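## Task

The stand's post is held in one of its holes by a spring pin that you withdraw with a pull knob. Once the pin is out, the post falls unless something supports it. Letting it fall is a failure, and so is lowering it quickly, even while supporting it. Move the post up by three holes (roughly 11 cm) and secure it there with the pin. Then release it and back away. Neither robot may topple or finish leaning. The result only counts if it stays in place without a robot supporting it.

## Robot and tools

Robots: two identical Hello Robot Stretch 3 units, r1 and r2. Each has a two-wheel differential base (0.33 m long, 0.34 m wide) with a passive rear omni wheel. A lift rides up a mast, and a telescoping arm sticks out to the robot's RIGHT side. A wrist (yaw, pitch, roll) and a two-finger gripper sit at the end of the arm. The base cannot strafe, so you move the gripper forward or back by driving. On-the-spot turns pivot 0.05 m behind the front edge. With the arm retracted and the wrist folded, the turning footprint has a radius of 0.28 m; an unfolded wrist reaches past it.

Frames: the base frame has its origin on the floor between the drive wheels, with x forward, y left and z up. hand_pose is reported in this frame, at the point where the closed fingertips meet. The odometry frame is the base frame as it was at scene start. Each robot reports only in its own frames. You can judge where the robots are relative to each other only from images, lidar_m, wrist_depth_mm and head_depth_mm.

execute_actions(actions, cameras): actions is a list holding a single action, or nothing at all; an empty list just returns state and images. The action is an object keyed by "r1" and/or "r2". Each robot entry may contain:
- base: exactly one of translate_m, a relative drive in metres from the last reported base position (forward positive, -1 to 1), or rotate_rad, a relative turn in radians (left/counter-clockwise positive, -3.2 to 3.2).
- joints: absolute targets by name. lift_m is 0 to 1.1 (arm height on the mast). arm_m is 0 to 0.52 (extension). wrist_yaw_rad is -1.345 to 4.42: 0 points along the arm, positive swings toward the front, 3.0 folds it over the base. wrist_pitch_rad is -1.57 to 0.451: 0 is level, negative tips the fingers down. wrist_roll_rad is -2.911 to 2.911. gripper_m is -0.089 to 0.179, larger meaning more open; the real fingertip gap is 0.007 to 0.025 smaller, and 0 below 0.007. head_pan_rad is -3.953 to 1.73 (-1.57 faces along the arm). head_tilt_rad is -1.53 to 0.419 (negative is down).
- contact_limits: {arm_m: effort percent 1 to 100}. The arm stops with contact_stop at that effort, and the limit caps its holding force until the next action.
Every motion in the action starts together. A joint or robot left out may still be driving toward its previous target. An unknown key or an out-of-range number rejects the whole call. cameras picks which images come back: omitted, null or ["all"] gives every camera, and [] gives none. Names are r1_head_camera, r1_nav_camera, r1_wrist_camera, r2_head_camera, r2_nav_camera, r2_wrist_camera. A single action runs for at most 15 s.

wait(seconds 0 to 10): commands nothing new and returns state and images. zoom_image(camera, region [x0,y0,x1,y1] in pixels, top-left origin, at most 504x504) enlarges part of the latest full image. finished_scene(scene) ends the current scene (pass its number) permanently and reports success.

Results: the pictures line lists the images in order. base_status and joint_status give how each motion of the last action ended: done, off_target (stopped short and maybe still pushing), contact_stop, time_out or torque_fault. After the last three, the old target is dropped. on_its_own covers uncommanded parts; its "held at" value is a target, not a position. motor_effort is percent of maximum, with the peak in brackets. It has a per-motor bias and noise, and positive wheel effort means forward. An effort outside its rest range suggests a load or a push. base_odometry counts wheel turns, so slip counts as travel. turned_by_wheels and turned_by_imu give rotation since the last result. base_tilt gives the forward and right lean in degrees, with up to about 4 degrees of fixed bias. lidar_m has 12 sectors of 30 degrees, starting straight ahead and going counter-clockwise (4th left, 7th behind, 10th right). Its scan plane is 0.17 m up, it ignores its own robot and clear objects, and "-" means nothing was seen. The depth grids are 7x7 medians in mm; the head grid is sideways.

Hazards: the arm and lift stop on a firm push and then go slack, so a slack lift under load can slowly sink. Base, wrist and head never stop by themselves. A strained wrist servo can shut off for 10 s. Pushing with the gripper above about 0.45 m, pushing again after a contact_stop, or driving while gripping something fixed can tip the robot. If it leans, back off in small steps, release the contact, and lower the lift to about 0.2. Two bases pressing on each other is a failure. Drive commands differ slightly between robots (up to 2.5 cm per metre), which strains any shared load. Fold or unfold the wrist only with lift 0.32 to 0.95, pitch -0.4 and roll near 0. Keep pitch at -0.5 or lower when yaw is below -0.4. The base moves fast (0.30 m/s) only when stowed: lift below 0.30, arm below 0.03, yaw above 2.54. Otherwise it is limited to 0.10 m/s. To grip, command a gripper value below the object's width. To release, command at least 0.02 above the value where contact began.

Each tool is called after "Request:" as name(argument=value, ...), one argument or row to a line, values as JSON.

## Session

Request:
execute_actions(
  actions=[],
)

Scene clock: 0.00 s.
r1.base_odometry: x=+0.000 y=+0.000 heading=+0.000 (m, m, rad; r1's odometry frame)
r1.turned_by_wheels: +0.000 (rad since the last result)
r1.turned_by_imu: +0.000 (rad since the last result)
r1.base_tilt: forward=+1.6 right=+1.8 (deg)
r1.lidar_m: 1.22 1.26 1.72 4.69 5.10 3.69 2.85 1.01 0.74 0.71 0.73 1.00
r1.head_depth_mm: 1142 1154 1165 1170 1192 1212 1219 / 1137 1148 1154 1174 1187 1193 1211 / 1123 1141 1152 1174 1185 1196 1218 / 1129 1137 1146 1164 1171 1192 1203 / 1119 1128 1141 1160 1167 1175 1189 / 1115 1127 1129 1152 1168 1175 1191 / 1110 1120 1133 1144 1155 1169 1180
r1.base_status: not commanded
r1.joint_positions: lift_m=+0.305 arm_m=+0.002 wrist_yaw_rad=+3.120 wrist_pitch_rad=-0.397 wrist_roll_rad=-0.003 gripper_m=+0.037 head_pan_rad=+0.016 head_tilt_rad=+0.010
r1.joint_status: not commanded
r1.motor_effort: left_wheel=+1 right_wheel=+0 lift_m=+24 arm_m=-1 wrist_yaw_rad=+0 wrist_pitch_rad=+8 wrist_roll_rad=+0 gripper_m=+0 head_pan_rad=+0 head_tilt_rad=+2 (%)
r1.hand_pose: x=-0.0164 y=+0.0795 z=+0.3220 quat_wxyz=(+0.147, +0.693, +0.132, +0.693) (m; r1's base frame)
r1.wrist_depth_mm: - - - - - - - / - - - - - - - / - - - - - - - / 808 817 821 829 840 828 838 / 665 661 654 660 681 663 659 / 546 546 556 543 565 559 552 / 467 481 - - 457 474 475
r2.base_odometry: x=+0.000 y=+0.000 heading=+0.000 (m, m, rad; r2's odometry frame)
r2.turned_by_wheels: +0.000 (rad since the last result)
r2.turned_by_imu: +0.000 (rad since the last result)
r2.base_tilt: forward=+1.6 right=-2.8 (deg)
r2.lidar_m: 2.10 1.12 0.93 0.92 1.03 1.45 1.44 1.61 2.60 4.18 4.00 3.32
r2.head_depth_mm: 2107 3098 3151 3158 3120 3173 2292 / 2110 3173 3255 3210 3229 3259 2295 / 2119 3238 3299 3306 3354 3346 2277 / 2133 3267 3394 3401 3423 3340 2295 / 2147 2711 2766 2786 2836 2910 2272 / 1992 2098 2124 2140 2167 2223 2104 / 1698 1698 1721 1728 1753 1760 1793
r2.base_status: not commanded
r2.joint_positions: lift_m=+0.425 arm_m=-0.001 wrist_yaw_rad=+3.076 wrist_pitch_rad=-0.333 wrist_roll_rad=+0.017 gripper_m=+0.037 head_pan_rad=+0.018 head_tilt_rad=-0.017
r2.joint_status: not commanded
r2.motor_effort: left_wheel=-1 right_wheel=+0 lift_m=+28 arm_m=-1 wrist_yaw_rad=+1 wrist_pitch_rad=+6 wrist_roll_rad=+0 gripper_m=+0 head_pan_rad=+0 head_tilt_rad=+0 (%)
r2.hand_pose: x=-0.0060 y=+0.0903 z=+0.4570 quat_wxyz=(+0.141, +0.706, +0.093, +0.687) (m; r2's base frame)
r2.wrist_depth_mm: - 959 914 891 902 823 826 / - - 950 958 935 892 880 / - - - - - 983 948 / - - - - - - 992 / 931 960 - 914 966 897 890 / 801 778 - 752 - 761 737 / 660 660 - 645 627 644 651
pictures: r1_head_camera (sideways: a quarter turn clockwise sets it upright), r1_nav_camera (sideways: a quarter turn counterclockwise sets it upright), r1_wrist_camera, r2_head_camera (sideways: a quarter turn clockwise sets it upright), r2_nav_camera (sideways: a quarter turn counterclockwise sets it upright), r2_wrist_camera
Images, in order (width x height): r1_head_camera 896x504, r1_nav_camera 672x504, r1_wrist_camera 644x364, r2_head_camera 896x504, r2_nav_camera 672x504, r2_wrist_camera 644x364.

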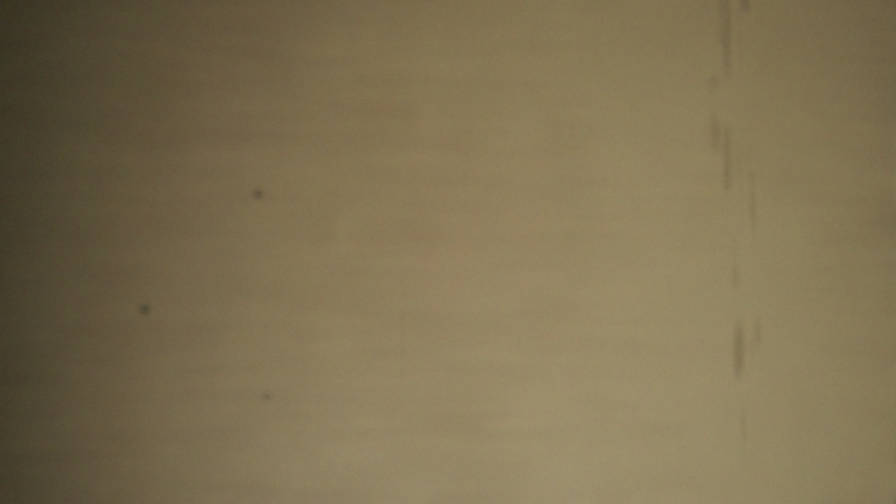

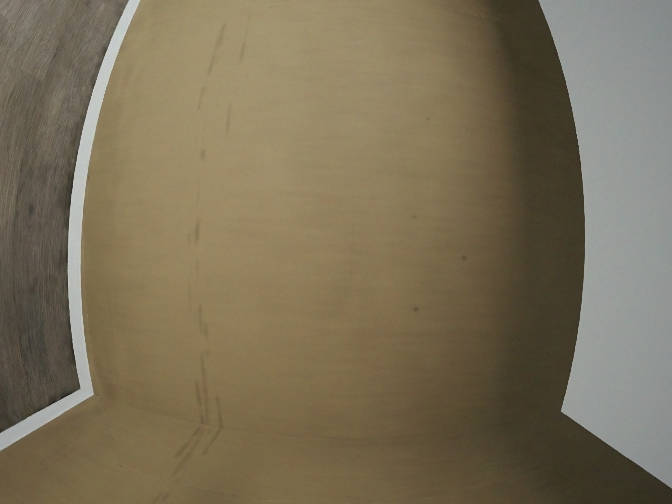

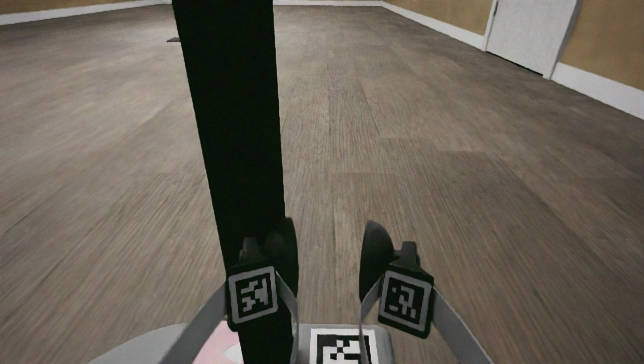

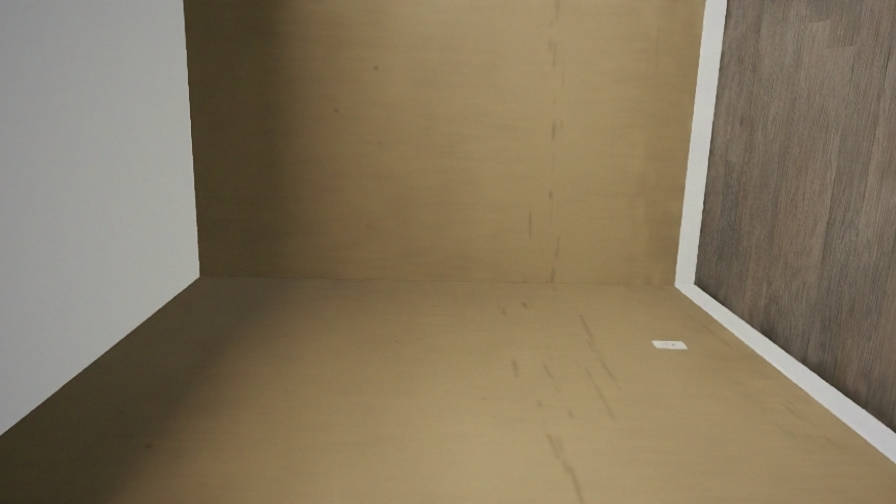

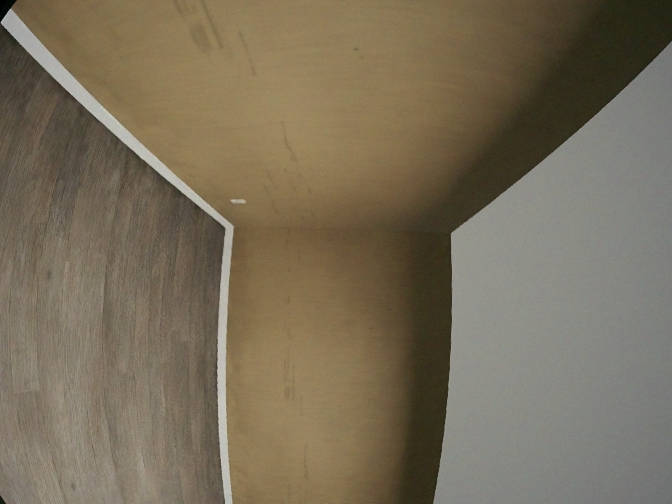

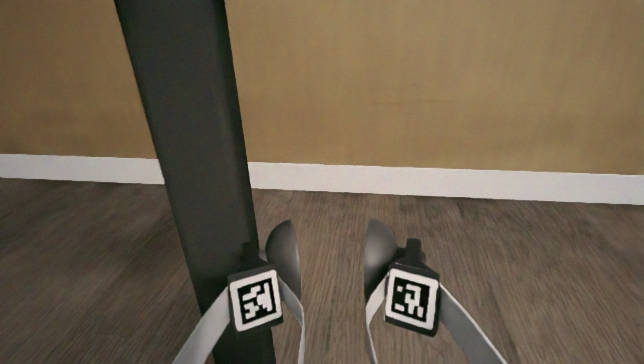

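Request:
execute_actions(
  actions=[
    {"r1":{"base":{"rotate_rad":1.95},"joints":{"lift_m":0.27,"head_tilt_rad":-0.3}},"r2":{"base":{"rotate_rad":-1.3},"joints":{"lift_m":0.27,"wrist_pitch_rad":-0.4,"head_tilt_rad":-0.3}}},
  ],
  cameras=["r1_head_camera","r1_nav_camera","r2_head_camera","r2_nav_camera"],
)

Scene clock: 11.27 s.
r1.base_odometry: x=+0.000 y=+0.000 heading=+1.950 (m, m, rad; r1's odometry frame)
r1.turned_by_wheels: +1.950 (rad since the last result)
r1.turned_by_imu: +1.952 (rad since the last result)
r1.base_tilt: forward=+1.7 right=+1.9 (deg)
r1.lidar_m: 6.29 3.95 3.53 1.25 0.79 0.71 0.71 0.86 1.22 1.23 1.49 2.82
r1.head_depth_mm: - - - 3652 2437 1831 1486 / - - - 3694 2448 1825 1469 / - - - 3566 2405 1833 1473 / - - - 3578 2427 1819 1467 / - - - 3353 2401 1820 1470 / - - - 3492 2365 1802 1460 / - - - 3437 2361 1815 1449
r1.base_status: done
r1.joint_positions: lift_m=+0.270 arm_m=+0.002 wrist_yaw_rad=+3.120 wrist_pitch_rad=-0.398 wrist_roll_rad=-0.003 gripper_m=+0.037 head_pan_rad=+0.016 head_tilt_rad=-0.297
r1.joint_status: all done
r1.motor_effort: left_wheel=-2(5) right_wheel=+3(10) lift_m=+20(21) arm_m=-1(2) wrist_yaw_rad=+1(1) wrist_pitch_rad=+8(8) wrist_roll_rad=+0(0) gripper_m=+0(1) head_pan_rad=+0(1) head_tilt_rad=-2(18) (%)
r1.hand_pose: x=-0.0164 y=+0.0794 z=+0.2874 quat_wxyz=(+0.147, +0.693, +0.133, +0.693) (m; r1's base frame)
r1.wrist_depth_mm: 590 748 - - - - - / 611 778 - - - - - / 631 798 - - - - - / 636 731 751 765 769 763 776 / 603 613 607 607 639 615 620 / 503 499 521 511 527 510 510 / 445 - - - 423 438 440
r2.base_odometry: x=+0.000 y=+0.000 heading=-1.300 (m, m, rad; r2's odometry frame)
r2.turned_by_wheels: -1.300 (rad since the last result)
r2.turned_by_imu: -1.294 (rad since the last result)
r2.base_tilt: forward=+1.6 right=-2.9 (deg)
r2.lidar_m: 4.99 3.52 3.31 1.40 0.97 0.93 0.95 1.24 1.44 1.47 1.93 4.56
r2.head_depth_mm: - - - - 2747 2009 1594 / - - - - 2783 2014 1590 / - - - - 2775 2012 1583 / - - - - 2740 2002 1581 / - - - - 2730 2005 1577 / - - - - 2749 1995 1573 / - - - - 2721 1994 1567
r2.base_status: done
r2.joint_positions: lift_m=+0.271 arm_m=-0.001 wrist_yaw_rad=+3.076 wrist_pitch_rad=-0.414 wrist_roll_rad=+0.017 gripper_m=+0.037 head_pan_rad=+0.018 head_tilt_rad=-0.297
r2.joint_status: all done
r2.motor_effort: left_wheel=+2(15) right_wheel=-2(10) lift_m=+10(25) arm_m=-1(0) wrist_yaw_rad=+1(1) wrist_pitch_rad=+6(7) wrist_roll_rad=+0(0) gripper_m=+0(0) head_pan_rad=+1(0) head_tilt_rad=-2(15) (%)
r2.hand_pose: x=-0.0065 y=+0.0810 z=+0.2844 quat_wxyz=(+0.169, +0.702, +0.121, +0.681) (m; r2's base frame)
r2.wrist_depth_mm: 810 960 - - - - - / 833 - - - - - - / 839 932 934 943 933 926 938 / 772 745 751 740 727 728 706 / 623 610 - 604 622 595 578 / 511 520 - 525 - 496 494 / 458 - - - 424 434 430
pictures: r1_head_camera (sideways: a quarter turn clockwise sets it upright), r1_nav_camera (sideways: a quarter turn counterclockwise sets it upright), r2_head_camera (sideways: a quarter turn clockwise sets it upright), r2_nav_camera (sideways: a quarter turn counterclockwise sets it upright)
Images, in order (width x height): r1_head_camera 896x504, r1_nav_camera 672x504, r2_head_camera 896x504, r2_nav_camera 672x504.

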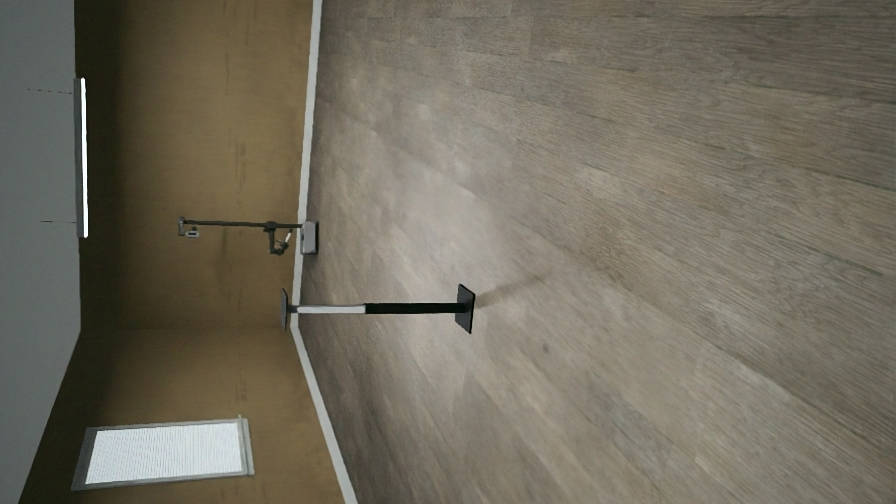

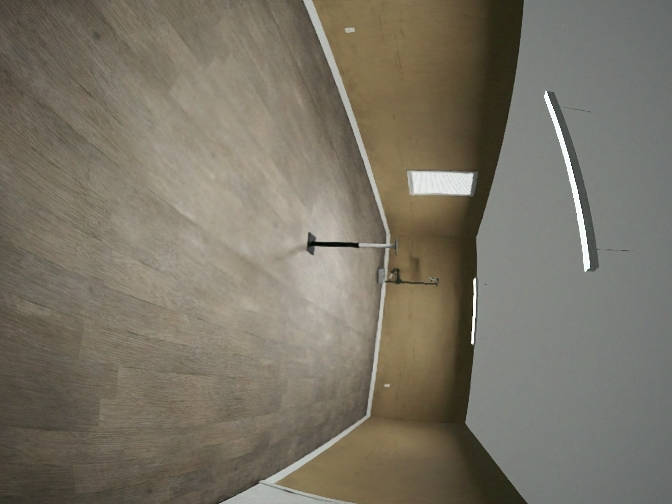

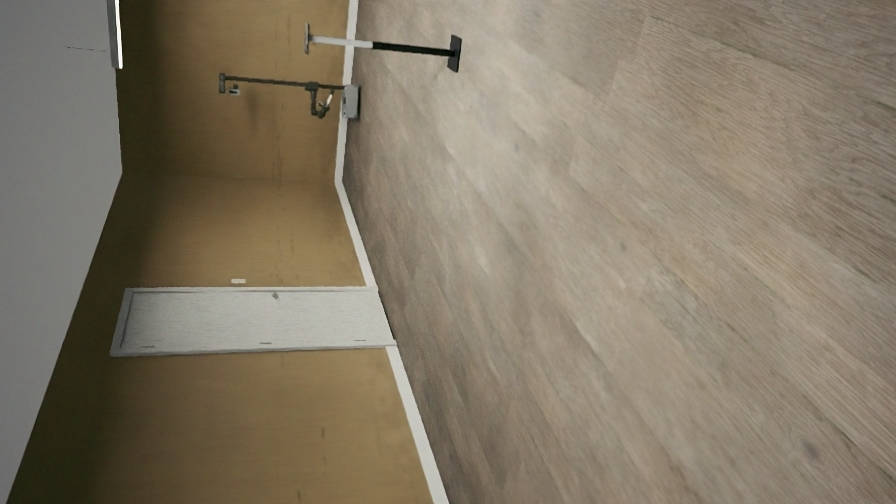

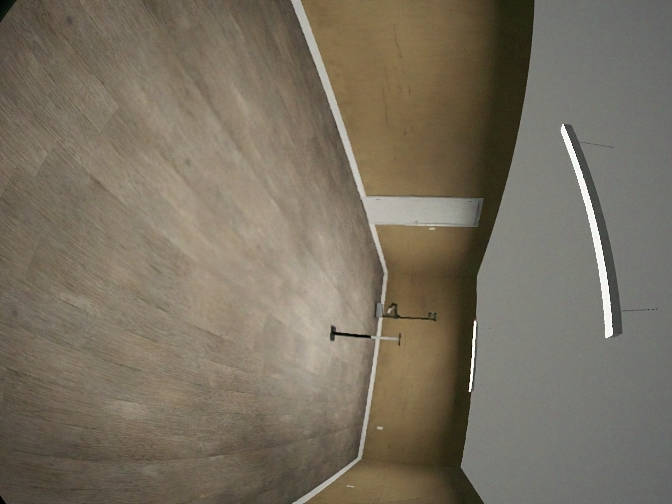

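Request:
zoom_image(
  camera="r1_head_camera",
  region=[270,260,490,360],
)

Request:
zoom_image(
  camera="r2_head_camera",
  region=[290,0,480,90],
)

Region (270, 260, 490, 360) of r1_head_camera's 896x504 image, scaled by 2.291, with more detail than that image has; it fills the top 229 rows of this view, and the rest is white.

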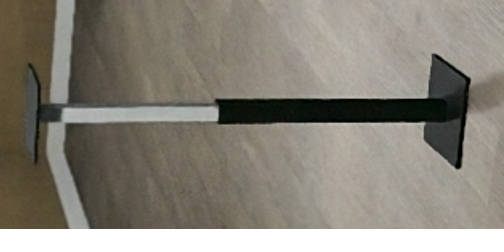

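Region (290, 0, 480, 90) of r2_head_camera's 896x504 image, scaled by 2.653, with more detail than that image has; it fills the top 239 rows of this view, and the rest is white.

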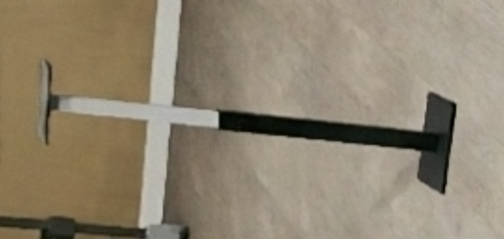

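Request:
execute_actions(
  actions=[
    {"r1":{"base":{"rotate_rad":0.15}},"r2":{"base":{"rotate_rad":-0.25}}},
  ],
  cameras=[],
)

Request:
execute_actions(
  actions=[
    {"r1":{"base":{"translate_m":1}},"r2":{"base":{"translate_m":1}}},
  ],
  cameras=[],
)

Request:
execute_actions(
  actions=[
    {"r1":{"base":{"translate_m":0.8},"joints":{"head_tilt_rad":-0.55,"head_pan_rad":-0.2}},"r2":{"base":{"translate_m":1},"joints":{"head_tilt_rad":-0.5,"head_pan_rad":-0.2}}},
  ],
  cameras=["r1_head_camera","r2_head_camera"],
)

Scene clock: 29.33 s.
r1.base_odometry: x=+0.000 y=+0.000 heading=+2.100 (m, m, rad; r1's odometry frame)
r1.turned_by_wheels: +0.150 (rad since the last result)
r1.turned_by_imu: +0.151 (rad since the last result)
r1.base_tilt: forward=+1.6 right=+1.9 (deg)
r1.lidar_m: 3.20 3.73 3.16 1.04 0.74 0.71 0.73 0.97 1.22 1.26 1.68 4.19
r1.head_depth_mm: - - - 3606 2450 1841 1478 / - - - 3624 2436 1844 1463 / - - - 3403 2411 1813 1466 / - - - 3550 2456 1846 1460 / - - - 3530 2387 1808 1456 / - - - 3460 2381 1817 1451 / - - - 3480 2388 1787 1450
r1.base_status: done
r1.joint_positions: lift_m=+0.270 arm_m=+0.002 wrist_yaw_rad=+3.120 wrist_pitch_rad=-0.398 wrist_roll_rad=-0.003 gripper_m=+0.037 head_pan_rad=+0.016 head_tilt_rad=-0.297
r1.joint_status: not commanded
r1.motor_effort: left_wheel=-1(7) right_wheel=+3(9) lift_m=+20(20) arm_m=-1(2) wrist_yaw_rad=+1(0) wrist_pitch_rad=+8(8) wrist_roll_rad=+0(0) gripper_m=+0(1) head_pan_rad=+0(0) head_tilt_rad=-2(1) (%)
r1.hand_pose: x=-0.0164 y=+0.0794 z=+0.2874 quat_wxyz=(+0.147, +0.693, +0.133, +0.693) (m; r1's base frame)
r1.wrist_depth_mm: 550 669 - - - - - / 575 699 - - - - - / 594 743 - - - - - / 607 713 769 769 765 774 769 / 589 608 602 608 632 614 627 / 505 501 523 518 524 516 516 / 443 - - - 423 438 439
r2.base_odometry: x=+0.000 y=+0.000 heading=-1.550 (m, m, rad; r2's odometry frame)
r2.turned_by_wheels: -0.250 (rad since the last result)
r2.turned_by_imu: -0.248 (rad since the last result)
r2.base_tilt: forward=+1.6 right=-2.8 (deg)
r2.lidar_m: 4.19 3.94 3.33 2.03 1.10 0.93 0.92 1.04 1.45 1.44 1.63 2.68
r2.head_depth_mm: - - - - 2762 2013 1590 / - - - - 2735 2020 1586 / - - - - 2735 1996 1574 / - - - - 2757 2013 1577 / - - - - 2736 2009 1580 / - - - - 2743 1999 1567 / - - - - 2710 1988 1576
r2.base_status: done
r2.joint_positions: lift_m=+0.271 arm_m=-0.001 wrist_yaw_rad=+3.076 wrist_pitch_rad=-0.414 wrist_roll_rad=+0.017 gripper_m=+0.037 head_pan_rad=+0.018 head_tilt_rad=-0.297
r2.joint_status: not commanded
r2.motor_effort: left_wheel=+3(13) right_wheel=-3(7) lift_m=+10(11) arm_m=-1(0) wrist_yaw_rad=+0(0) wrist_pitch_rad=+6(6) wrist_roll_rad=+0(0) gripper_m=+0(1) head_pan_rad=+0(0) head_tilt_rad=-1(1) (%)
r2.hand_pose: x=-0.0065 y=+0.0810 z=+0.2844 quat_wxyz=(+0.169, +0.702, +0.121, +0.681) (m; r2's base frame)
r2.wrist_depth_mm: - - - - - - - / - - - - - - - / 953 951 938 952 932 908 893 / 757 744 748 748 714 713 701 / 621 619 - 603 620 598 580 / 516 526 - 523 - 499 504 / 462 - - - 422 434 428
pictures: none
No camera images: the call's "cameras" was empty. Leave "cameras" out to get every camera's image.

Scene clock: 34.33 s.
r1.base_odometry: x=-0.505 y=+0.863 heading=+2.100 (m, m, rad; r1's odometry frame)
r1.turned_by_wheels: +0.000 (rad since the last result)
r1.turned_by_imu: +0.001 (rad since the last result)
r1.base_tilt: forward=+1.6 right=+1.9 (deg)
r1.lidar_m: 2.23 3.23 3.08 2.32 1.66 1.58 1.63 1.77 1.69 1.74 2.29 5.83
r1.head_depth_mm: - - - 3633 2462 1864 1477 / - - - 3553 2439 1840 1467 / - - - 3369 2388 1831 1460 / - - - 3542 2420 1834 1475 / - - - 3540 2403 1821 1452 / - - - 3537 2392 1812 1446 / 3729 - - 3515 2372 1806 1445
r1.base_status: done
r1.joint_positions: lift_m=+0.270 arm_m=+0.002 wrist_yaw_rad=+3.120 wrist_pitch_rad=-0.398 wrist_roll_rad=-0.003 gripper_m=+0.037 head_pan_rad=+0.016 head_tilt_rad=-0.297
r1.joint_status: not commanded
r1.motor_effort: left_wheel=-2(7) right_wheel=+3(10) lift_m=+20(20) arm_m=-1(1) wrist_yaw_rad=+1(1) wrist_pitch_rad=+8(8) wrist_roll_rad=+0(0) gripper_m=+1(0) head_pan_rad=+0(0) head_tilt_rad=+0(1) (%)
r1.hand_pose: x=-0.0164 y=+0.0794 z=+0.2874 quat_wxyz=(+0.147, +0.693, +0.133, +0.693) (m; r1's base frame)
r1.wrist_depth_mm: - - - - - - - / - - - - - - - / - - - - - - - / 748 755 758 767 763 775 770 / 603 602 611 603 641 618 617 / 503 504 523 518 526 511 508 / 445 - - - 424 436 440
r2.base_odometry: x=+0.021 y=-1.000 heading=-1.550 (m, m, rad; r2's odometry frame)
r2.turned_by_wheels: +0.000 (rad since the last result)
r2.turned_by_imu: +0.004 (rad since the last result)
r2.base_tilt: forward=+1.6 right=-2.8 (deg)
r2.lidar_m: 6.70 3.70 3.12 3.10 2.27 1.91 1.91 1.98 1.66 1.66 1.87 3.08
r2.head_depth_mm: - - - - 2757 2006 1590 / - - - - 2757 1994 1580 / - - - - 2746 2005 1580 / - - - - 2735 2000 1577 / - - - - 2736 1997 1578 / - - - - 2714 1992 1579 / - - - - 2708 2000 1575
r2.base_status: done
r2.joint_positions: lift_m=+0.271 arm_m=-0.001 wrist_yaw_rad=+3.076 wrist_pitch_rad=-0.414 wrist_roll_rad=+0.017 gripper_m=+0.037 head_pan_rad=+0.018 head_tilt_rad=-0.297
r2.joint_status: not commanded
r2.motor_effort: left_wheel=+3(16) right_wheel=-2(4) lift_m=+10(11) arm_m=+0(0) wrist_yaw_rad=+0(0) wrist_pitch_rad=+6(6) wrist_roll_rad=+0(0) gripper_m=+0(0) head_pan_rad=+0(1) head_tilt_rad=-1(0) (%)
r2.hand_pose: x=-0.0065 y=+0.0810 z=+0.2844 quat_wxyz=(+0.169, +0.702, +0.121, +0.681) (m; r2's base frame)
r2.wrist_depth_mm: - - - - - - - / - - - - - - - / - 961 957 946 942 922 917 / 759 752 740 727 726 723 719 / 605 603 - 591 606 609 583 / 518 517 - 535 - 494 503 / 459 - - - 428 432 432
pictures: none
No camera images: the call's "cameras" was empty. Leave "cameras" out to get every camera's image.

Scene clock: 39.27 s.
r1.base_odometry: x=-0.908 y=+1.554 heading=+2.100 (m, m, rad; r1's odometry frame)
r1.turned_by_wheels: +0.000 (rad since the last result)
r1.turned_by_imu: +0.001 (rad since the last result)
r1.base_tilt: forward=+1.6 right=+1.9 (deg)
r1.lidar_m: 1.45 2.84 2.71 2.79 2.40 2.28 2.35 2.17 2.05 2.10 2.83 3.64
r1.head_depth_mm: - - 3019 2265 1797 1467 1246 / - - 3119 2250 1790 1462 1249 / - - 3019 2226 1775 1460 1240 / - - 2898 2122 1752 1442 1240 / - - 3018 2194 1753 1450 1229 / - - 2946 2184 1736 1435 1226 / - - 2938 2179 1738 1446 1229
r1.base_status: done
r1.joint_positions: lift_m=+0.270 arm_m=+0.002 wrist_yaw_rad=+3.120 wrist_pitch_rad=-0.398 wrist_roll_rad=-0.003 gripper_m=+0.037 head_pan_rad=-0.193 head_tilt_rad=-0.544
r1.joint_status: all done
r1.motor_effort: left_wheel=-1(6) right_wheel=+3(9) lift_m=+20(20) arm_m=-1(1) wrist_yaw_rad=+0(0) wrist_pitch_rad=+8(8) wrist_roll_rad=+0(0) gripper_m=+0(0) head_pan_rad=-4(24) head_tilt_rad=-2(13) (%)
r1.hand_pose: x=-0.0164 y=+0.0794 z=+0.2874 quat_wxyz=(+0.147, +0.693, +0.133, +0.693) (m; r1's base frame)
r1.wrist_depth_mm: - - - - - - - / - - - - - - - / - - - - - - - / 755 742 763 776 761 782 783 / 603 603 603 613 640 618 618 / 500 508 528 515 523 508 514 / 440 - - - 423 437 438
r2.base_odometry: x=+0.042 y=-2.000 heading=-1.550 (m, m, rad; r2's odometry frame)
r2.turned_by_wheels: +0.000 (rad since the last result)
r2.turned_by_imu: +0.003 (rad since the last result)
r2.base_tilt: forward=+1.7 right=-2.8 (deg)
r2.lidar_m: 2.20 3.43 2.89 2.89 3.26 2.89 2.89 2.23 1.88 1.88 2.12 3.49
r2.head_depth_mm: - - - 2705 2014 1613 1350 / - - - 2719 2020 1606 1349 / - - - 2678 2020 1619 1346 / - - - 2691 2012 1610 1352 / - - 3785 2592 1998 1610 1347 / - - 3852 2707 2018 1614 1342 / - - - 2696 2021 1612 1344
r2.base_status: done
r2.joint_positions: lift_m=+0.271 arm_m=-0.001 wrist_yaw_rad=+3.076 wrist_pitch_rad=-0.414 wrist_roll_rad=+0.017 gripper_m=+0.037 head_pan_rad=-0.193 head_tilt_rad=-0.495
r2.joint_status: all done
r2.motor_effort: left_wheel=+2(15) right_wheel=-2(6) lift_m=+11(11) arm_m=+0(0) wrist_yaw_rad=+0(1) wrist_pitch_rad=+6(6) wrist_roll_rad=+0(0) gripper_m=+0(0) head_pan_rad=-3(17) head_tilt_rad=-2(14) (%)
r2.hand_pose: x=-0.0065 y=+0.0810 z=+0.2844 quat_wxyz=(+0.169, +0.702, +0.121, +0.681) (m; r2's base frame)
r2.wrist_depth_mm: - - - - - - - / - - - - - - - / - 998 957 965 945 925 893 / 777 763 731 726 735 703 718 / 620 601 - 619 621 589 576 / 517 517 - 522 - 498 493 / 460 - - - 420 435 433
pictures: r1_head_camera (sideways: a quarter turn clockwise sets it upright), r2_head_camera (sideways: a quarter turn clockwise sets it upright)
Images, in order (width x height): r1_head_camera 896x504, r2_head_camera 896x504.

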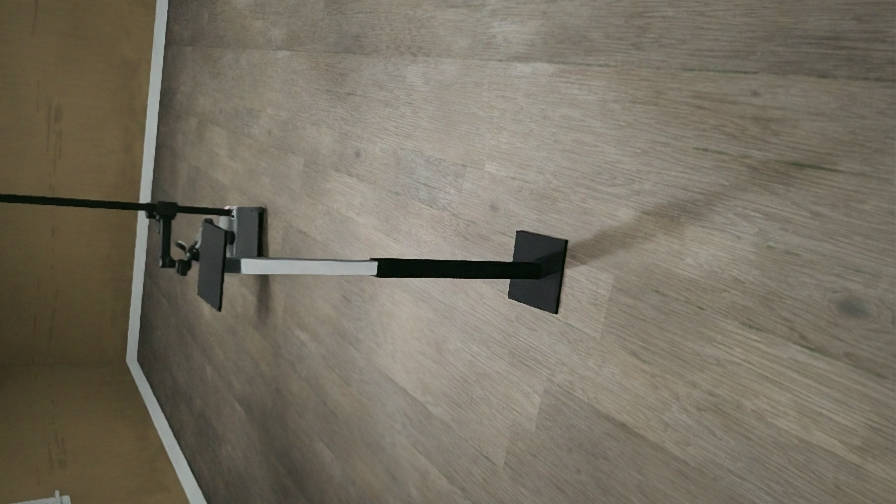

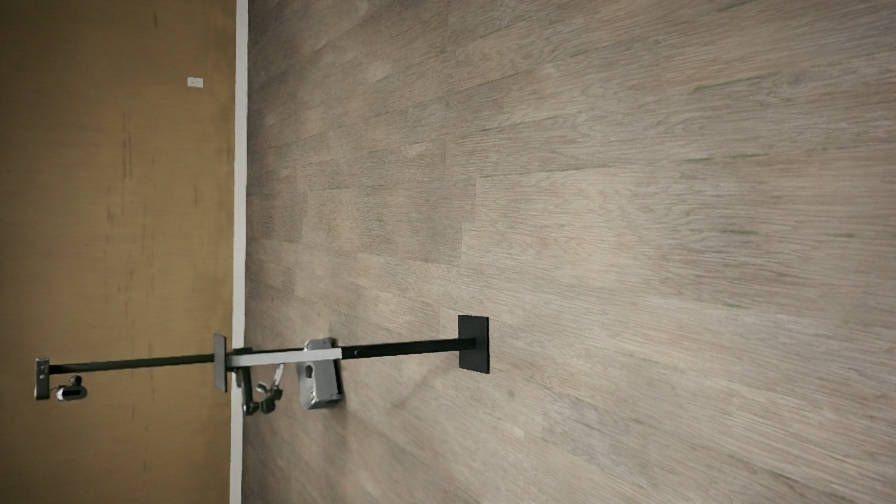

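Request:
execute_actions(
  actions=[
    {"r1":{"base":{"rotate_rad":-0.137}},"r2":{"base":{"rotate_rad":-0.05}}},
  ],
  cameras=[],
)

Request:
execute_actions(
  actions=[
    {"r1":{"base":{"translate_m":0.86}},"r2":{"base":{"translate_m":1},"joints":{"head_tilt_rad":-0.7,"head_pan_rad":0}}},
  ],
  cameras=["r2_head_camera"],
)

Scene clock: 68.97 s.
r1.base_odometry: x=-0.908 y=+1.554 heading=+1.963 (m, m, rad; r1's odometry frame)
r1.turned_by_wheels: -0.137 (rad since the last result)
r1.turned_by_imu: -0.136 (rad since the last result)
r1.base_tilt: forward=+1.6 right=+1.9 (deg)
r1.lidar_m: 1.45 2.98 2.71 2.71 2.51 2.28 2.30 2.27 2.06 2.05 2.53 4.99
r1.head_depth_mm: - - 3106 2271 1773 1468 1257 / - - 3039 2255 1773 1470 1252 / - - 3024 2225 1753 1454 1247 / - - 3013 2237 1749 1458 1238 / - 3557 2802 2139 1749 1439 1235 / - - 2984 2180 1756 1457 1231 / - - 2953 2161 1730 1445 1228
r1.base_status: done
r1.joint_positions: lift_m=+0.270 arm_m=+0.002 wrist_yaw_rad=+3.120 wrist_pitch_rad=-0.398 wrist_roll_rad=-0.003 gripper_m=+0.037 head_pan_rad=-0.193 head_tilt_rad=-0.544
r1.joint_status: not commanded
r1.motor_effort: left_wheel=+3(6) right_wheel=-2(9) lift_m=+20(21) arm_m=-1(1) wrist_yaw_rad=+0(1) wrist_pitch_rad=+8(8) wrist_roll_rad=+0(0) gripper_m=+0(1) head_pan_rad=-3(3) head_tilt_rad=-2(2) (%)
r1.hand_pose: x=-0.0164 y=+0.0794 z=+0.2874 quat_wxyz=(+0.147, +0.693, +0.133, +0.693) (m; r1's base frame)
r1.wrist_depth_mm: - - - - - - - / - - - - - - - / - - - - - - - / 748 752 752 769 769 773 782 / 605 605 613 613 636 619 617 / 499 501 520 517 530 511 513 / 445 - - - 425 437 439
r2.base_odometry: x=+0.042 y=-2.000 heading=-1.599 (m, m, rad; r2's odometry frame)
r2.turned_by_wheels: -0.050 (rad since the last result)
r2.turned_by_imu: -0.050 (rad since the last result)
r2.base_tilt: forward=+1.6 right=-2.8 (deg)
r2.lidar_m: 3.63 3.54 2.89 2.89 3.20 2.90 2.89 2.31 1.89 1.88 2.07 3.27
r2.head_depth_mm: - - - 2716 2009 1616 1341 / - - - 2684 2011 1619 1351 / - - - 2687 2025 1608 1337 / - - - 2704 2015 1608 1352 / - - - 2731 2025 1611 1342 / - - 3670 2574 2014 1616 1348 / - - - 2674 2030 1611 1340
r2.base_status: done
r2.joint_positions: lift_m=+0.271 arm_m=-0.001 wrist_yaw_rad=+3.076 wrist_pitch_rad=-0.414 wrist_roll_rad=+0.017 gripper_m=+0.037 head_pan_rad=-0.193 head_tilt_rad=-0.495
r2.joint_status: not commanded
r2.motor_effort: left_wheel=+3(12) right_wheel=-2(9) lift_m=+10(10) arm_m=+0(1) wrist_yaw_rad=+0(0) wrist_pitch_rad=+6(6) wrist_roll_rad=+0(0) gripper_m=+0(0) head_pan_rad=-2(3) head_tilt_rad=-2(2) (%)
r2.hand_pose: x=-0.0065 y=+0.0810 z=+0.2844 quat_wxyz=(+0.169, +0.702, +0.121, +0.681) (m; r2's base frame)
r2.wrist_depth_mm: - - - - - - - / - - - - - - - / - 991 950 915 931 931 903 / 745 755 715 728 734 715 696 / 623 609 - 594 616 590 589 / 521 524 - 521 - 501 496 / 458 - - - 430 431 427
pictures: none
No camera images: the call's "cameras" was empty. Leave "cameras" out to get every camera's image.

Scene clock: 73.90 s.
r1.base_odometry: x=-1.237 y=+2.349 heading=+1.963 (m, m, rad; r1's odometry frame)
r1.turned_by_wheels: +0.000 (rad since the last result)
r1.turned_by_imu: +0.001 (rad since the last result)
r1.base_tilt: forward=+1.6 right=+1.9 (deg)
r1.lidar_m: 0.60 2.65 2.41 2.43 2.97 3.08 3.11 2.60 2.34 2.35 2.90 5.67
r1.head_depth_mm: - - 3116 2238 1784 1478 1244 / - - 3036 2240 1785 1464 1240 / - - 3049 2143 1765 1451 1248 / - - 2704 695 1651 1383 1210 / - - 2724 719 1755 1444 1224 / - - 2969 2183 1740 1433 1228 / - - 2973 2182 1722 1432 1232
r1.base_status: done
r1.joint_positions: lift_m=+0.270 arm_m=+0.002 wrist_yaw_rad=+3.120 wrist_pitch_rad=-0.398 wrist_roll_rad=-0.003 gripper_m=+0.037 head_pan_rad=-0.193 head_tilt_rad=-0.544
r1.joint_status: not commanded
r1.motor_effort: left_wheel=+4(7) right_wheel=-3(7) lift_m=+20(21) arm_m=-1(1) wrist_yaw_rad=+0(0) wrist_pitch_rad=+8(8) wrist_roll_rad=+0(0) gripper_m=+1(0) head_pan_rad=-3(4) head_tilt_rad=-2(3) (%)
r1.hand_pose: x=-0.0164 y=+0.0794 z=+0.2873 quat_wxyz=(+0.147, +0.693, +0.133, +0.693) (m; r1's base frame)
r1.wrist_depth_mm: - - - - - - - / - - - - - - - / - - - - - - - / 752 754 762 770 764 768 771 / 607 604 608 613 644 611 619 / 505 501 527 518 528 511 509 / 445 - - - 423 438 439
r2.base_odometry: x=+0.014 y=-2.999 heading=-1.599 (m, m, rad; r2's odometry frame)
r2.turned_by_wheels: +0.000 (rad since the last result)
r2.turned_by_imu: +0.004 (rad since the last result)
r2.base_tilt: forward=+1.6 right=-2.9 (deg)
r2.lidar_m: 1.19 3.31 2.73 2.71 3.00 3.88 3.86 2.51 2.06 2.05 2.27 3.58
r2.head_depth_mm: - 3557 2563 1999 1645 1392 1210 / - 3544 2574 2006 1638 1390 1209 / - 3397 2492 2018 1632 1397 1210 / - 1982 2088 1941 1650 1396 1210 / - 3411 2375 2016 1649 1394 1208 / - 3592 2574 2011 1659 1395 1211 / - 3609 2580 1998 1649 1403 1211
r2.base_status: done
r2.joint_positions: lift_m=+0.271 arm_m=-0.001 wrist_yaw_rad=+3.076 wrist_pitch_rad=-0.414 wrist_roll_rad=+0.017 gripper_m=+0.037 head_pan_rad=-0.007 head_tilt_rad=-0.692
r2.joint_status: all done
r2.motor_effort: left_wheel=+3(15) right_wheel=-2(5) lift_m=+10(10) arm_m=+0(0) wrist_yaw_rad=+0(0) wrist_pitch_rad=+6(6) wrist_roll_rad=+0(0) gripper_m=-1(0) head_pan_rad=+3(18) head_tilt_rad=-3(16) (%)
r2.hand_pose: x=-0.0065 y=+0.0810 z=+0.2844 quat_wxyz=(+0.169, +0.702, +0.121, +0.681) (m; r2's base frame)
r2.wrist_depth_mm: - - - - - - - / - - - - - - - / 987 - 934 887 961 931 897 / 745 748 756 730 725 714 687 / 612 597 - 600 618 593 582 / 531 516 - 525 - 498 496 / 460 - - - 430 435 433
pictures: r2_head_camera (sideways: a quarter turn clockwise sets it upright)
Images, in order (width x height): r2_head_camera 896x504.

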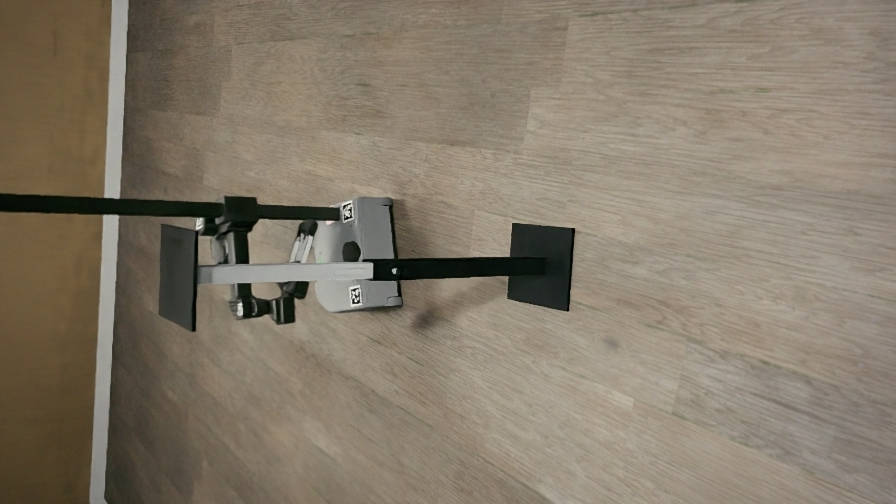

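Request:
execute_actions(
  actions=[
    {"r1":{"base":{"rotate_rad":1.305},"joints":{"head_tilt_rad":-0.8,"head_pan_rad":-1.57}},"r2":{"base":{"translate_m":0.53}}},
  ],
  cameras=[],
)

Request:
execute_actions(
  actions=[
    {"r1":{"joints":{"lift_m":0.62}},"r2":{"base":{"rotate_rad":1.48},"joints":{"lift_m":0.36,"head_tilt_rad":-0.95,"head_pan_rad":-1.57}}},
  ],
  cameras=[],
)

Request:
execute_actions(
  actions=[
    {"r1":{"base":{"translate_m":0.06},"joints":{"wrist_yaw_rad":0,"wrist_pitch_rad":0,"gripper_m":0.12}},"r2":{"base":{"translate_m":0.09},"joints":{"wrist_yaw_rad":0,"wrist_pitch_rad":0,"wrist_roll_rad":0,"gripper_m":0.08}}},
  ],
  cameras=["r1_head_camera","r1_wrist_camera","r2_head_camera","r2_wrist_camera"],
)

Scene clock: 87.73 s.
r1.base_odometry: x=-1.237 y=+2.349 heading=-3.016 (m, m, rad; r1's odometry frame)
r1.turned_by_wheels: +1.305 (rad since the last result)
r1.turned_by_imu: +1.308 (rad since the last result)
r1.base_tilt: forward=+1.6 right=+1.9 (deg)
r1.lidar_m: 2.41 2.56 3.15 3.07 3.14 2.39 2.34 2.50 3.62 0.61 3.21 2.46
r1.head_depth_mm: 3344 2547 2034 1717 1458 1276 1140 / 3332 2519 2014 1707 1449 1279 1137 / 3274 2488 2031 1692 1450 1271 1144 / 3232 2461 1905 1668 1446 1273 1149 / 2987 1394 719 1590 1420 1261 1145 / 3223 2427 1639 1628 1424 1263 1123 / 3134 2424 1911 1663 1437 1251 1120
r1.base_status: done
r1.joint_positions: lift_m=+0.270 arm_m=+0.002 wrist_yaw_rad=+3.120 wrist_pitch_rad=-0.398 wrist_roll_rad=-0.003 gripper_m=+0.037 head_pan_rad=-1.563 head_tilt_rad=-0.790
r1.joint_status: all done
r1.motor_effort: left_wheel=-2(6) right_wheel=+3(12) lift_m=+20(21) arm_m=-1(1) wrist_yaw_rad=+1(1) wrist_pitch_rad=+8(8) wrist_roll_rad=+0(0) gripper_m=+1(0) head_pan_rad=-3(47) head_tilt_rad=-4(20) (%)
r1.hand_pose: x=-0.0164 y=+0.0794 z=+0.2873 quat_wxyz=(+0.147, +0.693, +0.133, +0.693) (m; r1's base frame)
r1.wrist_depth_mm: - - - - - - - / - - - - - - - / - - - - - - - / 744 751 762 763 775 778 779 / 603 604 603 606 639 626 612 / 503 503 523 519 536 507 514 / 445 - - - 425 437 435
r2.base_odometry: x=-0.001 y=-3.529 heading=-1.599 (m, m, rad; r2's odometry frame)
r2.turned_by_wheels: +0.000 (rad since the last result)
r2.turned_by_imu: +0.001 (rad since the last result)
r2.base_tilt: forward=+1.6 right=-2.9 (deg)
r2.lidar_m: 0.65 3.15 2.63 2.62 2.89 4.42 4.40 2.62 2.16 2.14 2.37 3.77
r2.head_depth_mm: 3794 3544 2547 1994 1635 1384 1206 / 3813 3569 2566 2006 1644 1389 1211 / 3891 3550 2591 2008 1652 1395 1206 / 3890 3374 781 1613 1569 1330 1213 / 3970 3571 784 1651 1602 1391 1210 / - 3652 2577 2009 1634 1395 1209 / - 3634 2592 2009 1650 1400 1214
r2.base_status: done
r2.joint_positions: lift_m=+0.271 arm_m=-0.001 wrist_yaw_rad=+3.076 wrist_pitch_rad=-0.414 wrist_roll_rad=+0.017 gripper_m=+0.037 head_pan_rad=-0.007 head_tilt_rad=-0.693
r2.joint_status: not commanded
r2.motor_effort: left_wheel=+2(16) right_wheel=-2(6) lift_m=+11(10) arm_m=-1(1) wrist_yaw_rad=+0(1) wrist_pitch_rad=+6(6) wrist_roll_rad=+1(0) gripper_m=+0(0) head_pan_rad=+3(3) head_tilt_rad=-3(3) (%)
r2.hand_pose: x=-0.0065 y=+0.0810 z=+0.2844 quat_wxyz=(+0.169, +0.702, +0.121, +0.681) (m; r2's base frame)
r2.wrist_depth_mm: - - - - - - - / - - - - - - - / 983 977 992 941 953 930 940 / 758 747 739 737 731 727 701 / 619 617 - 604 611 581 585 / 520 518 - 516 - 502 503 / 458 - - - 425 439 425
pictures: none
No camera images: the call's "cameras" was empty. Leave "cameras" out to get every camera's image.

Scene clock: 91.73 s.
r1.base_odometry: x=-1.237 y=+2.349 heading=-3.016 (m, m, rad; r1's odometry frame)
r1.turned_by_wheels: +0.000 (rad since the last result)
r1.turned_by_imu: +0.001 (rad since the last result)
r1.base_tilt: forward=+1.6 right=+1.9 (deg)
r1.lidar_m: 2.41 2.56 3.15 3.09 3.14 2.39 2.34 2.50 3.61 0.60 3.22 2.46
r1.head_depth_mm: 3318 2526 2062 1717 1459 1281 1156 / 3329 2499 2014 1704 1462 1287 - / 3321 2504 2002 1687 1458 1272 - / 3252 2441 1902 1681 1445 1269 - / 3265 2449 721 1543 1405 1262 - / 3052 1346 1628 1563 1435 1258 1120 / 3140 2180 1958 1619 1420 1253 1120
r1.base_status: not commanded
r1.joint_positions: lift_m=+0.620 arm_m=+0.002 wrist_yaw_rad=+3.120 wrist_pitch_rad=-0.398 wrist_roll_rad=-0.003 gripper_m=+0.037 head_pan_rad=-1.563 head_tilt_rad=-0.790
r1.joint_status: all done
r1.motor_effort: left_wheel=-1(1) right_wheel=+3(3) lift_m=+28(30) arm_m=-1(1) wrist_yaw_rad=+0(0) wrist_pitch_rad=+8(8) wrist_roll_rad=+0(0) gripper_m=+0(1) head_pan_rad=-4(3) head_tilt_rad=-4(3) (%)
r1.hand_pose: x=-0.0164 y=+0.0794 z=+0.6369 quat_wxyz=(+0.148, +0.693, +0.133, +0.693) (m; r1's base frame)
r1.wrist_depth_mm: - - - - - - - / - - - - - - - / - - - - - - - / - - - - - - - / - - - - - - - / 915 925 945 926 933 947 930 / 795 794 776 797 782 797 807
r2.base_odometry: x=-0.001 y=-3.529 heading=-0.119 (m, m, rad; r2's odometry frame)
r2.turned_by_wheels: +1.480 (rad since the last result)
r2.turned_by_imu: +1.473 (rad since the last result)
r2.base_tilt: forward=+1.6 right=-2.8 (deg)
r2.lidar_m: 2.61 2.79 4.12 4.38 2.79 2.18 2.14 2.28 3.36 0.65 3.43 2.66
r2.head_depth_mm: 2582 2140 1816 1569 1381 1240 1120 / 2607 2140 1805 1569 1387 1242 - / 2606 2150 1821 1569 1390 1244 - / 2625 2034 1748 1575 1377 1244 - / 1051 697 1583 1523 1376 1253 1131 / 2562 701 1718 1585 1393 1252 1135 / 2667 2173 1840 1594 1404 1259 1137
r2.base_status: done
r2.joint_positions: lift_m=+0.359 arm_m=-0.001 wrist_yaw_rad=+3.076 wrist_pitch_rad=-0.414 wrist_roll_rad=+0.017 gripper_m=+0.037 head_pan_rad=-1.563 head_tilt_rad=-0.939
r2.joint_status: all done
r2.motor_effort: left_wheel=-4(13) right_wheel=+3(10) lift_m=+39(42) arm_m=-1(1) wrist_yaw_rad=+0(0) wrist_pitch_rad=+6(6) wrist_roll_rad=+0(0) gripper_m=+0(0) head_pan_rad=-2(40) head_tilt_rad=-4(17) (%)
r2.hand_pose: x=-0.0065 y=+0.0809 z=+0.3728 quat_wxyz=(+0.169, +0.702, +0.121, +0.681) (m; r2's base frame)
r2.wrist_depth_mm: - - - - - - - / - - - - - - - / - - - - - - - / 951 903 889 891 887 917 854 / 747 739 - 733 772 719 707 / 633 641 - 618 - 605 606 / 552 550 - 554 521 530 522
pictures: none
No camera images: the call's "cameras" was empty. Leave "cameras" out to get every camera's image.

Scene clock: 94.30 s.
r1.base_odometry: x=-1.296 y=+2.341 heading=-3.016 (m, m, rad; r1's odometry frame)
r1.turned_by_wheels: +0.000 (rad since the last result)
r1.turned_by_imu: +0.000 (rad since the last result)
r1.base_tilt: forward=+1.6 right=+1.9 (deg)
r1.lidar_m: 2.35 2.48 3.15 3.08 3.23 2.45 2.39 2.57 3.70 0.60 3.14 2.40
r1.head_depth_mm: 3319 2531 2043 1709 1453 1277 1159 / 3283 2510 2033 1707 1451 1282 - / 3293 2513 1903 1671 1439 1268 - / 3249 2442 720 1601 1380 - - / 3015 1360 1231 1560 1441 1257 1127 / 3178 2188 1983 1619 1435 1257 1121 / 3147 2417 1976 1647 1432 1256 1122
r1.base_status: done
r1.joint_positions: lift_m=+0.620 arm_m=+0.002 wrist_yaw_rad=+0.002 wrist_pitch_rad=-0.027 wrist_roll_rad=-0.003 gripper_m=+0.120 head_pan_rad=-1.563 head_tilt_rad=-0.790
r1.joint_status: all done
r1.motor_effort: left_wheel=-1(3) right_wheel=+3(7) lift_m=+28(28) arm_m=-1(2) wrist_yaw_rad=-1(3) wrist_pitch_rad=+13(14) wrist_roll_rad=+0(0) gripper_m=+1(93) head_pan_rad=-3(4) head_tilt_rad=-3(3) (%)
r1.hand_pose: x=-0.0209 y=-0.4029 z=+0.7276 quat_wxyz=(+0.708, +0.011, -0.706, -0.009) (m; r1's base frame)
r1.wrist_depth_mm: - - - 318 399 - - / - - - - - - - / - - - - - - - / - - - - - - - / - - - 881 - - - / - - - - - - - / - - - 963 - - -
r2.base_odometry: x=+0.088 y=-3.540 heading=-0.120 (m, m, rad; r2's odometry frame)
r2.turned_by_wheels: +0.000 (rad since the last result)
r2.turned_by_imu: +0.000 (rad since the last result)
r2.base_tilt: forward=+1.6 right=-2.8 (deg)
r2.lidar_m: 2.52 2.70 3.97 4.38 2.91 2.27 2.23 2.38 3.50 0.64 3.31 2.56
r2.head_depth_mm: 2577 2139 1811 1561 1383 1241 1126 / 2598 2131 1810 1577 1389 1246 - / 2614 2011 1780 1573 1387 1264 - / 1013 695 1574 1521 1361 1264 1142 / 2543 2067 1707 1585 1397 1251 1137 / 2644 2168 1833 1585 1397 1258 1137 / 2656 2178 1828 1589 1401 1256 1135
r2.base_status: done
r2.joint_positions: lift_m=+0.359 arm_m=-0.001 wrist_yaw_rad=+0.003 wrist_pitch_rad=-0.026 wrist_roll_rad=+0.006 gripper_m=+0.080 head_pan_rad=-1.563 head_tilt_rad=-0.939
r2.joint_status: all done
r2.motor_effort: left_wheel=-4(7) right_wheel=+3(7) lift_m=+40(40) arm_m=-1(1) wrist_yaw_rad=-2(2) wrist_pitch_rad=+11(11) wrist_roll_rad=-2(3) gripper_m=+0(97) head_pan_rad=-3(2) head_tilt_rad=-4(4) (%)
r2.hand_pose: x=-0.0208 y=-0.3991 z=+0.4674 quat_wxyz=(+0.705, +0.010, -0.709, -0.008) (m; r2's base frame)
r2.wrist_depth_mm: - - - - - - - / - - - - - - - / - - - - - - - / - - - - - - - / - - - - - - - / - - 969 937 - - - / 876 867 797 783 852 804 831
pictures: r1_head_camera (sideways: a quarter turn clockwise sets it upright), r1_wrist_camera, r2_head_camera (sideways: a quarter turn clockwise sets it upright), r2_wrist_camera
Images, in order (width x height): r1_head_camera 896x504, r1_wrist_camera 644x364, r2_head_camera 896x504, r2_wrist_camera 644x364.

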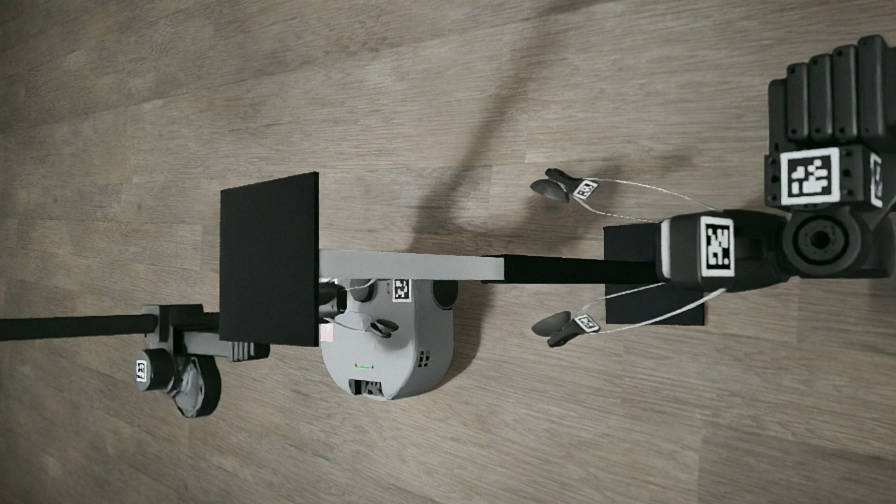

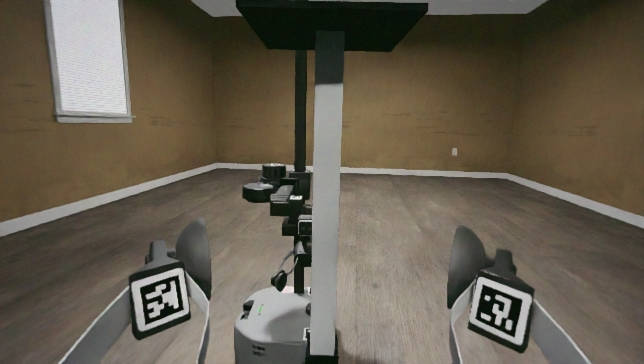

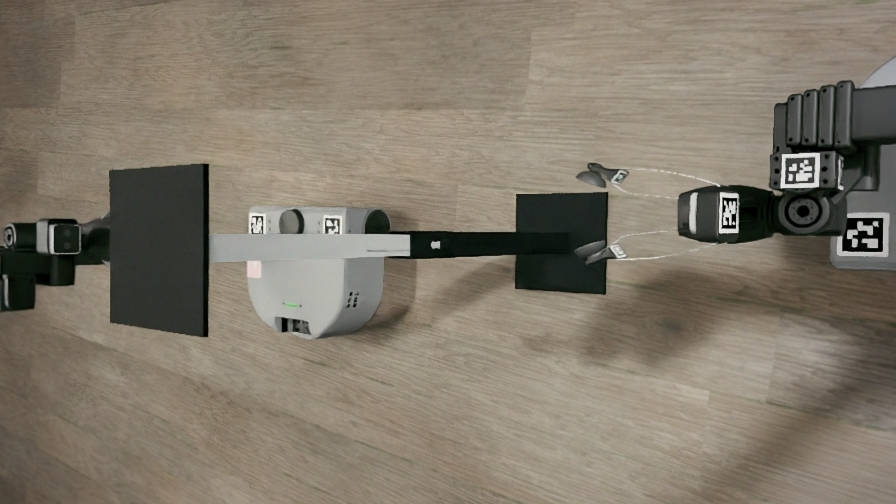

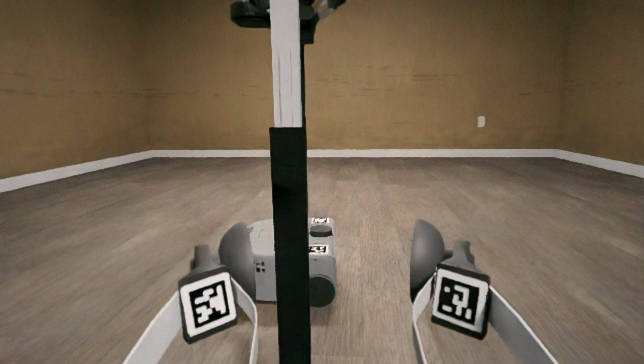

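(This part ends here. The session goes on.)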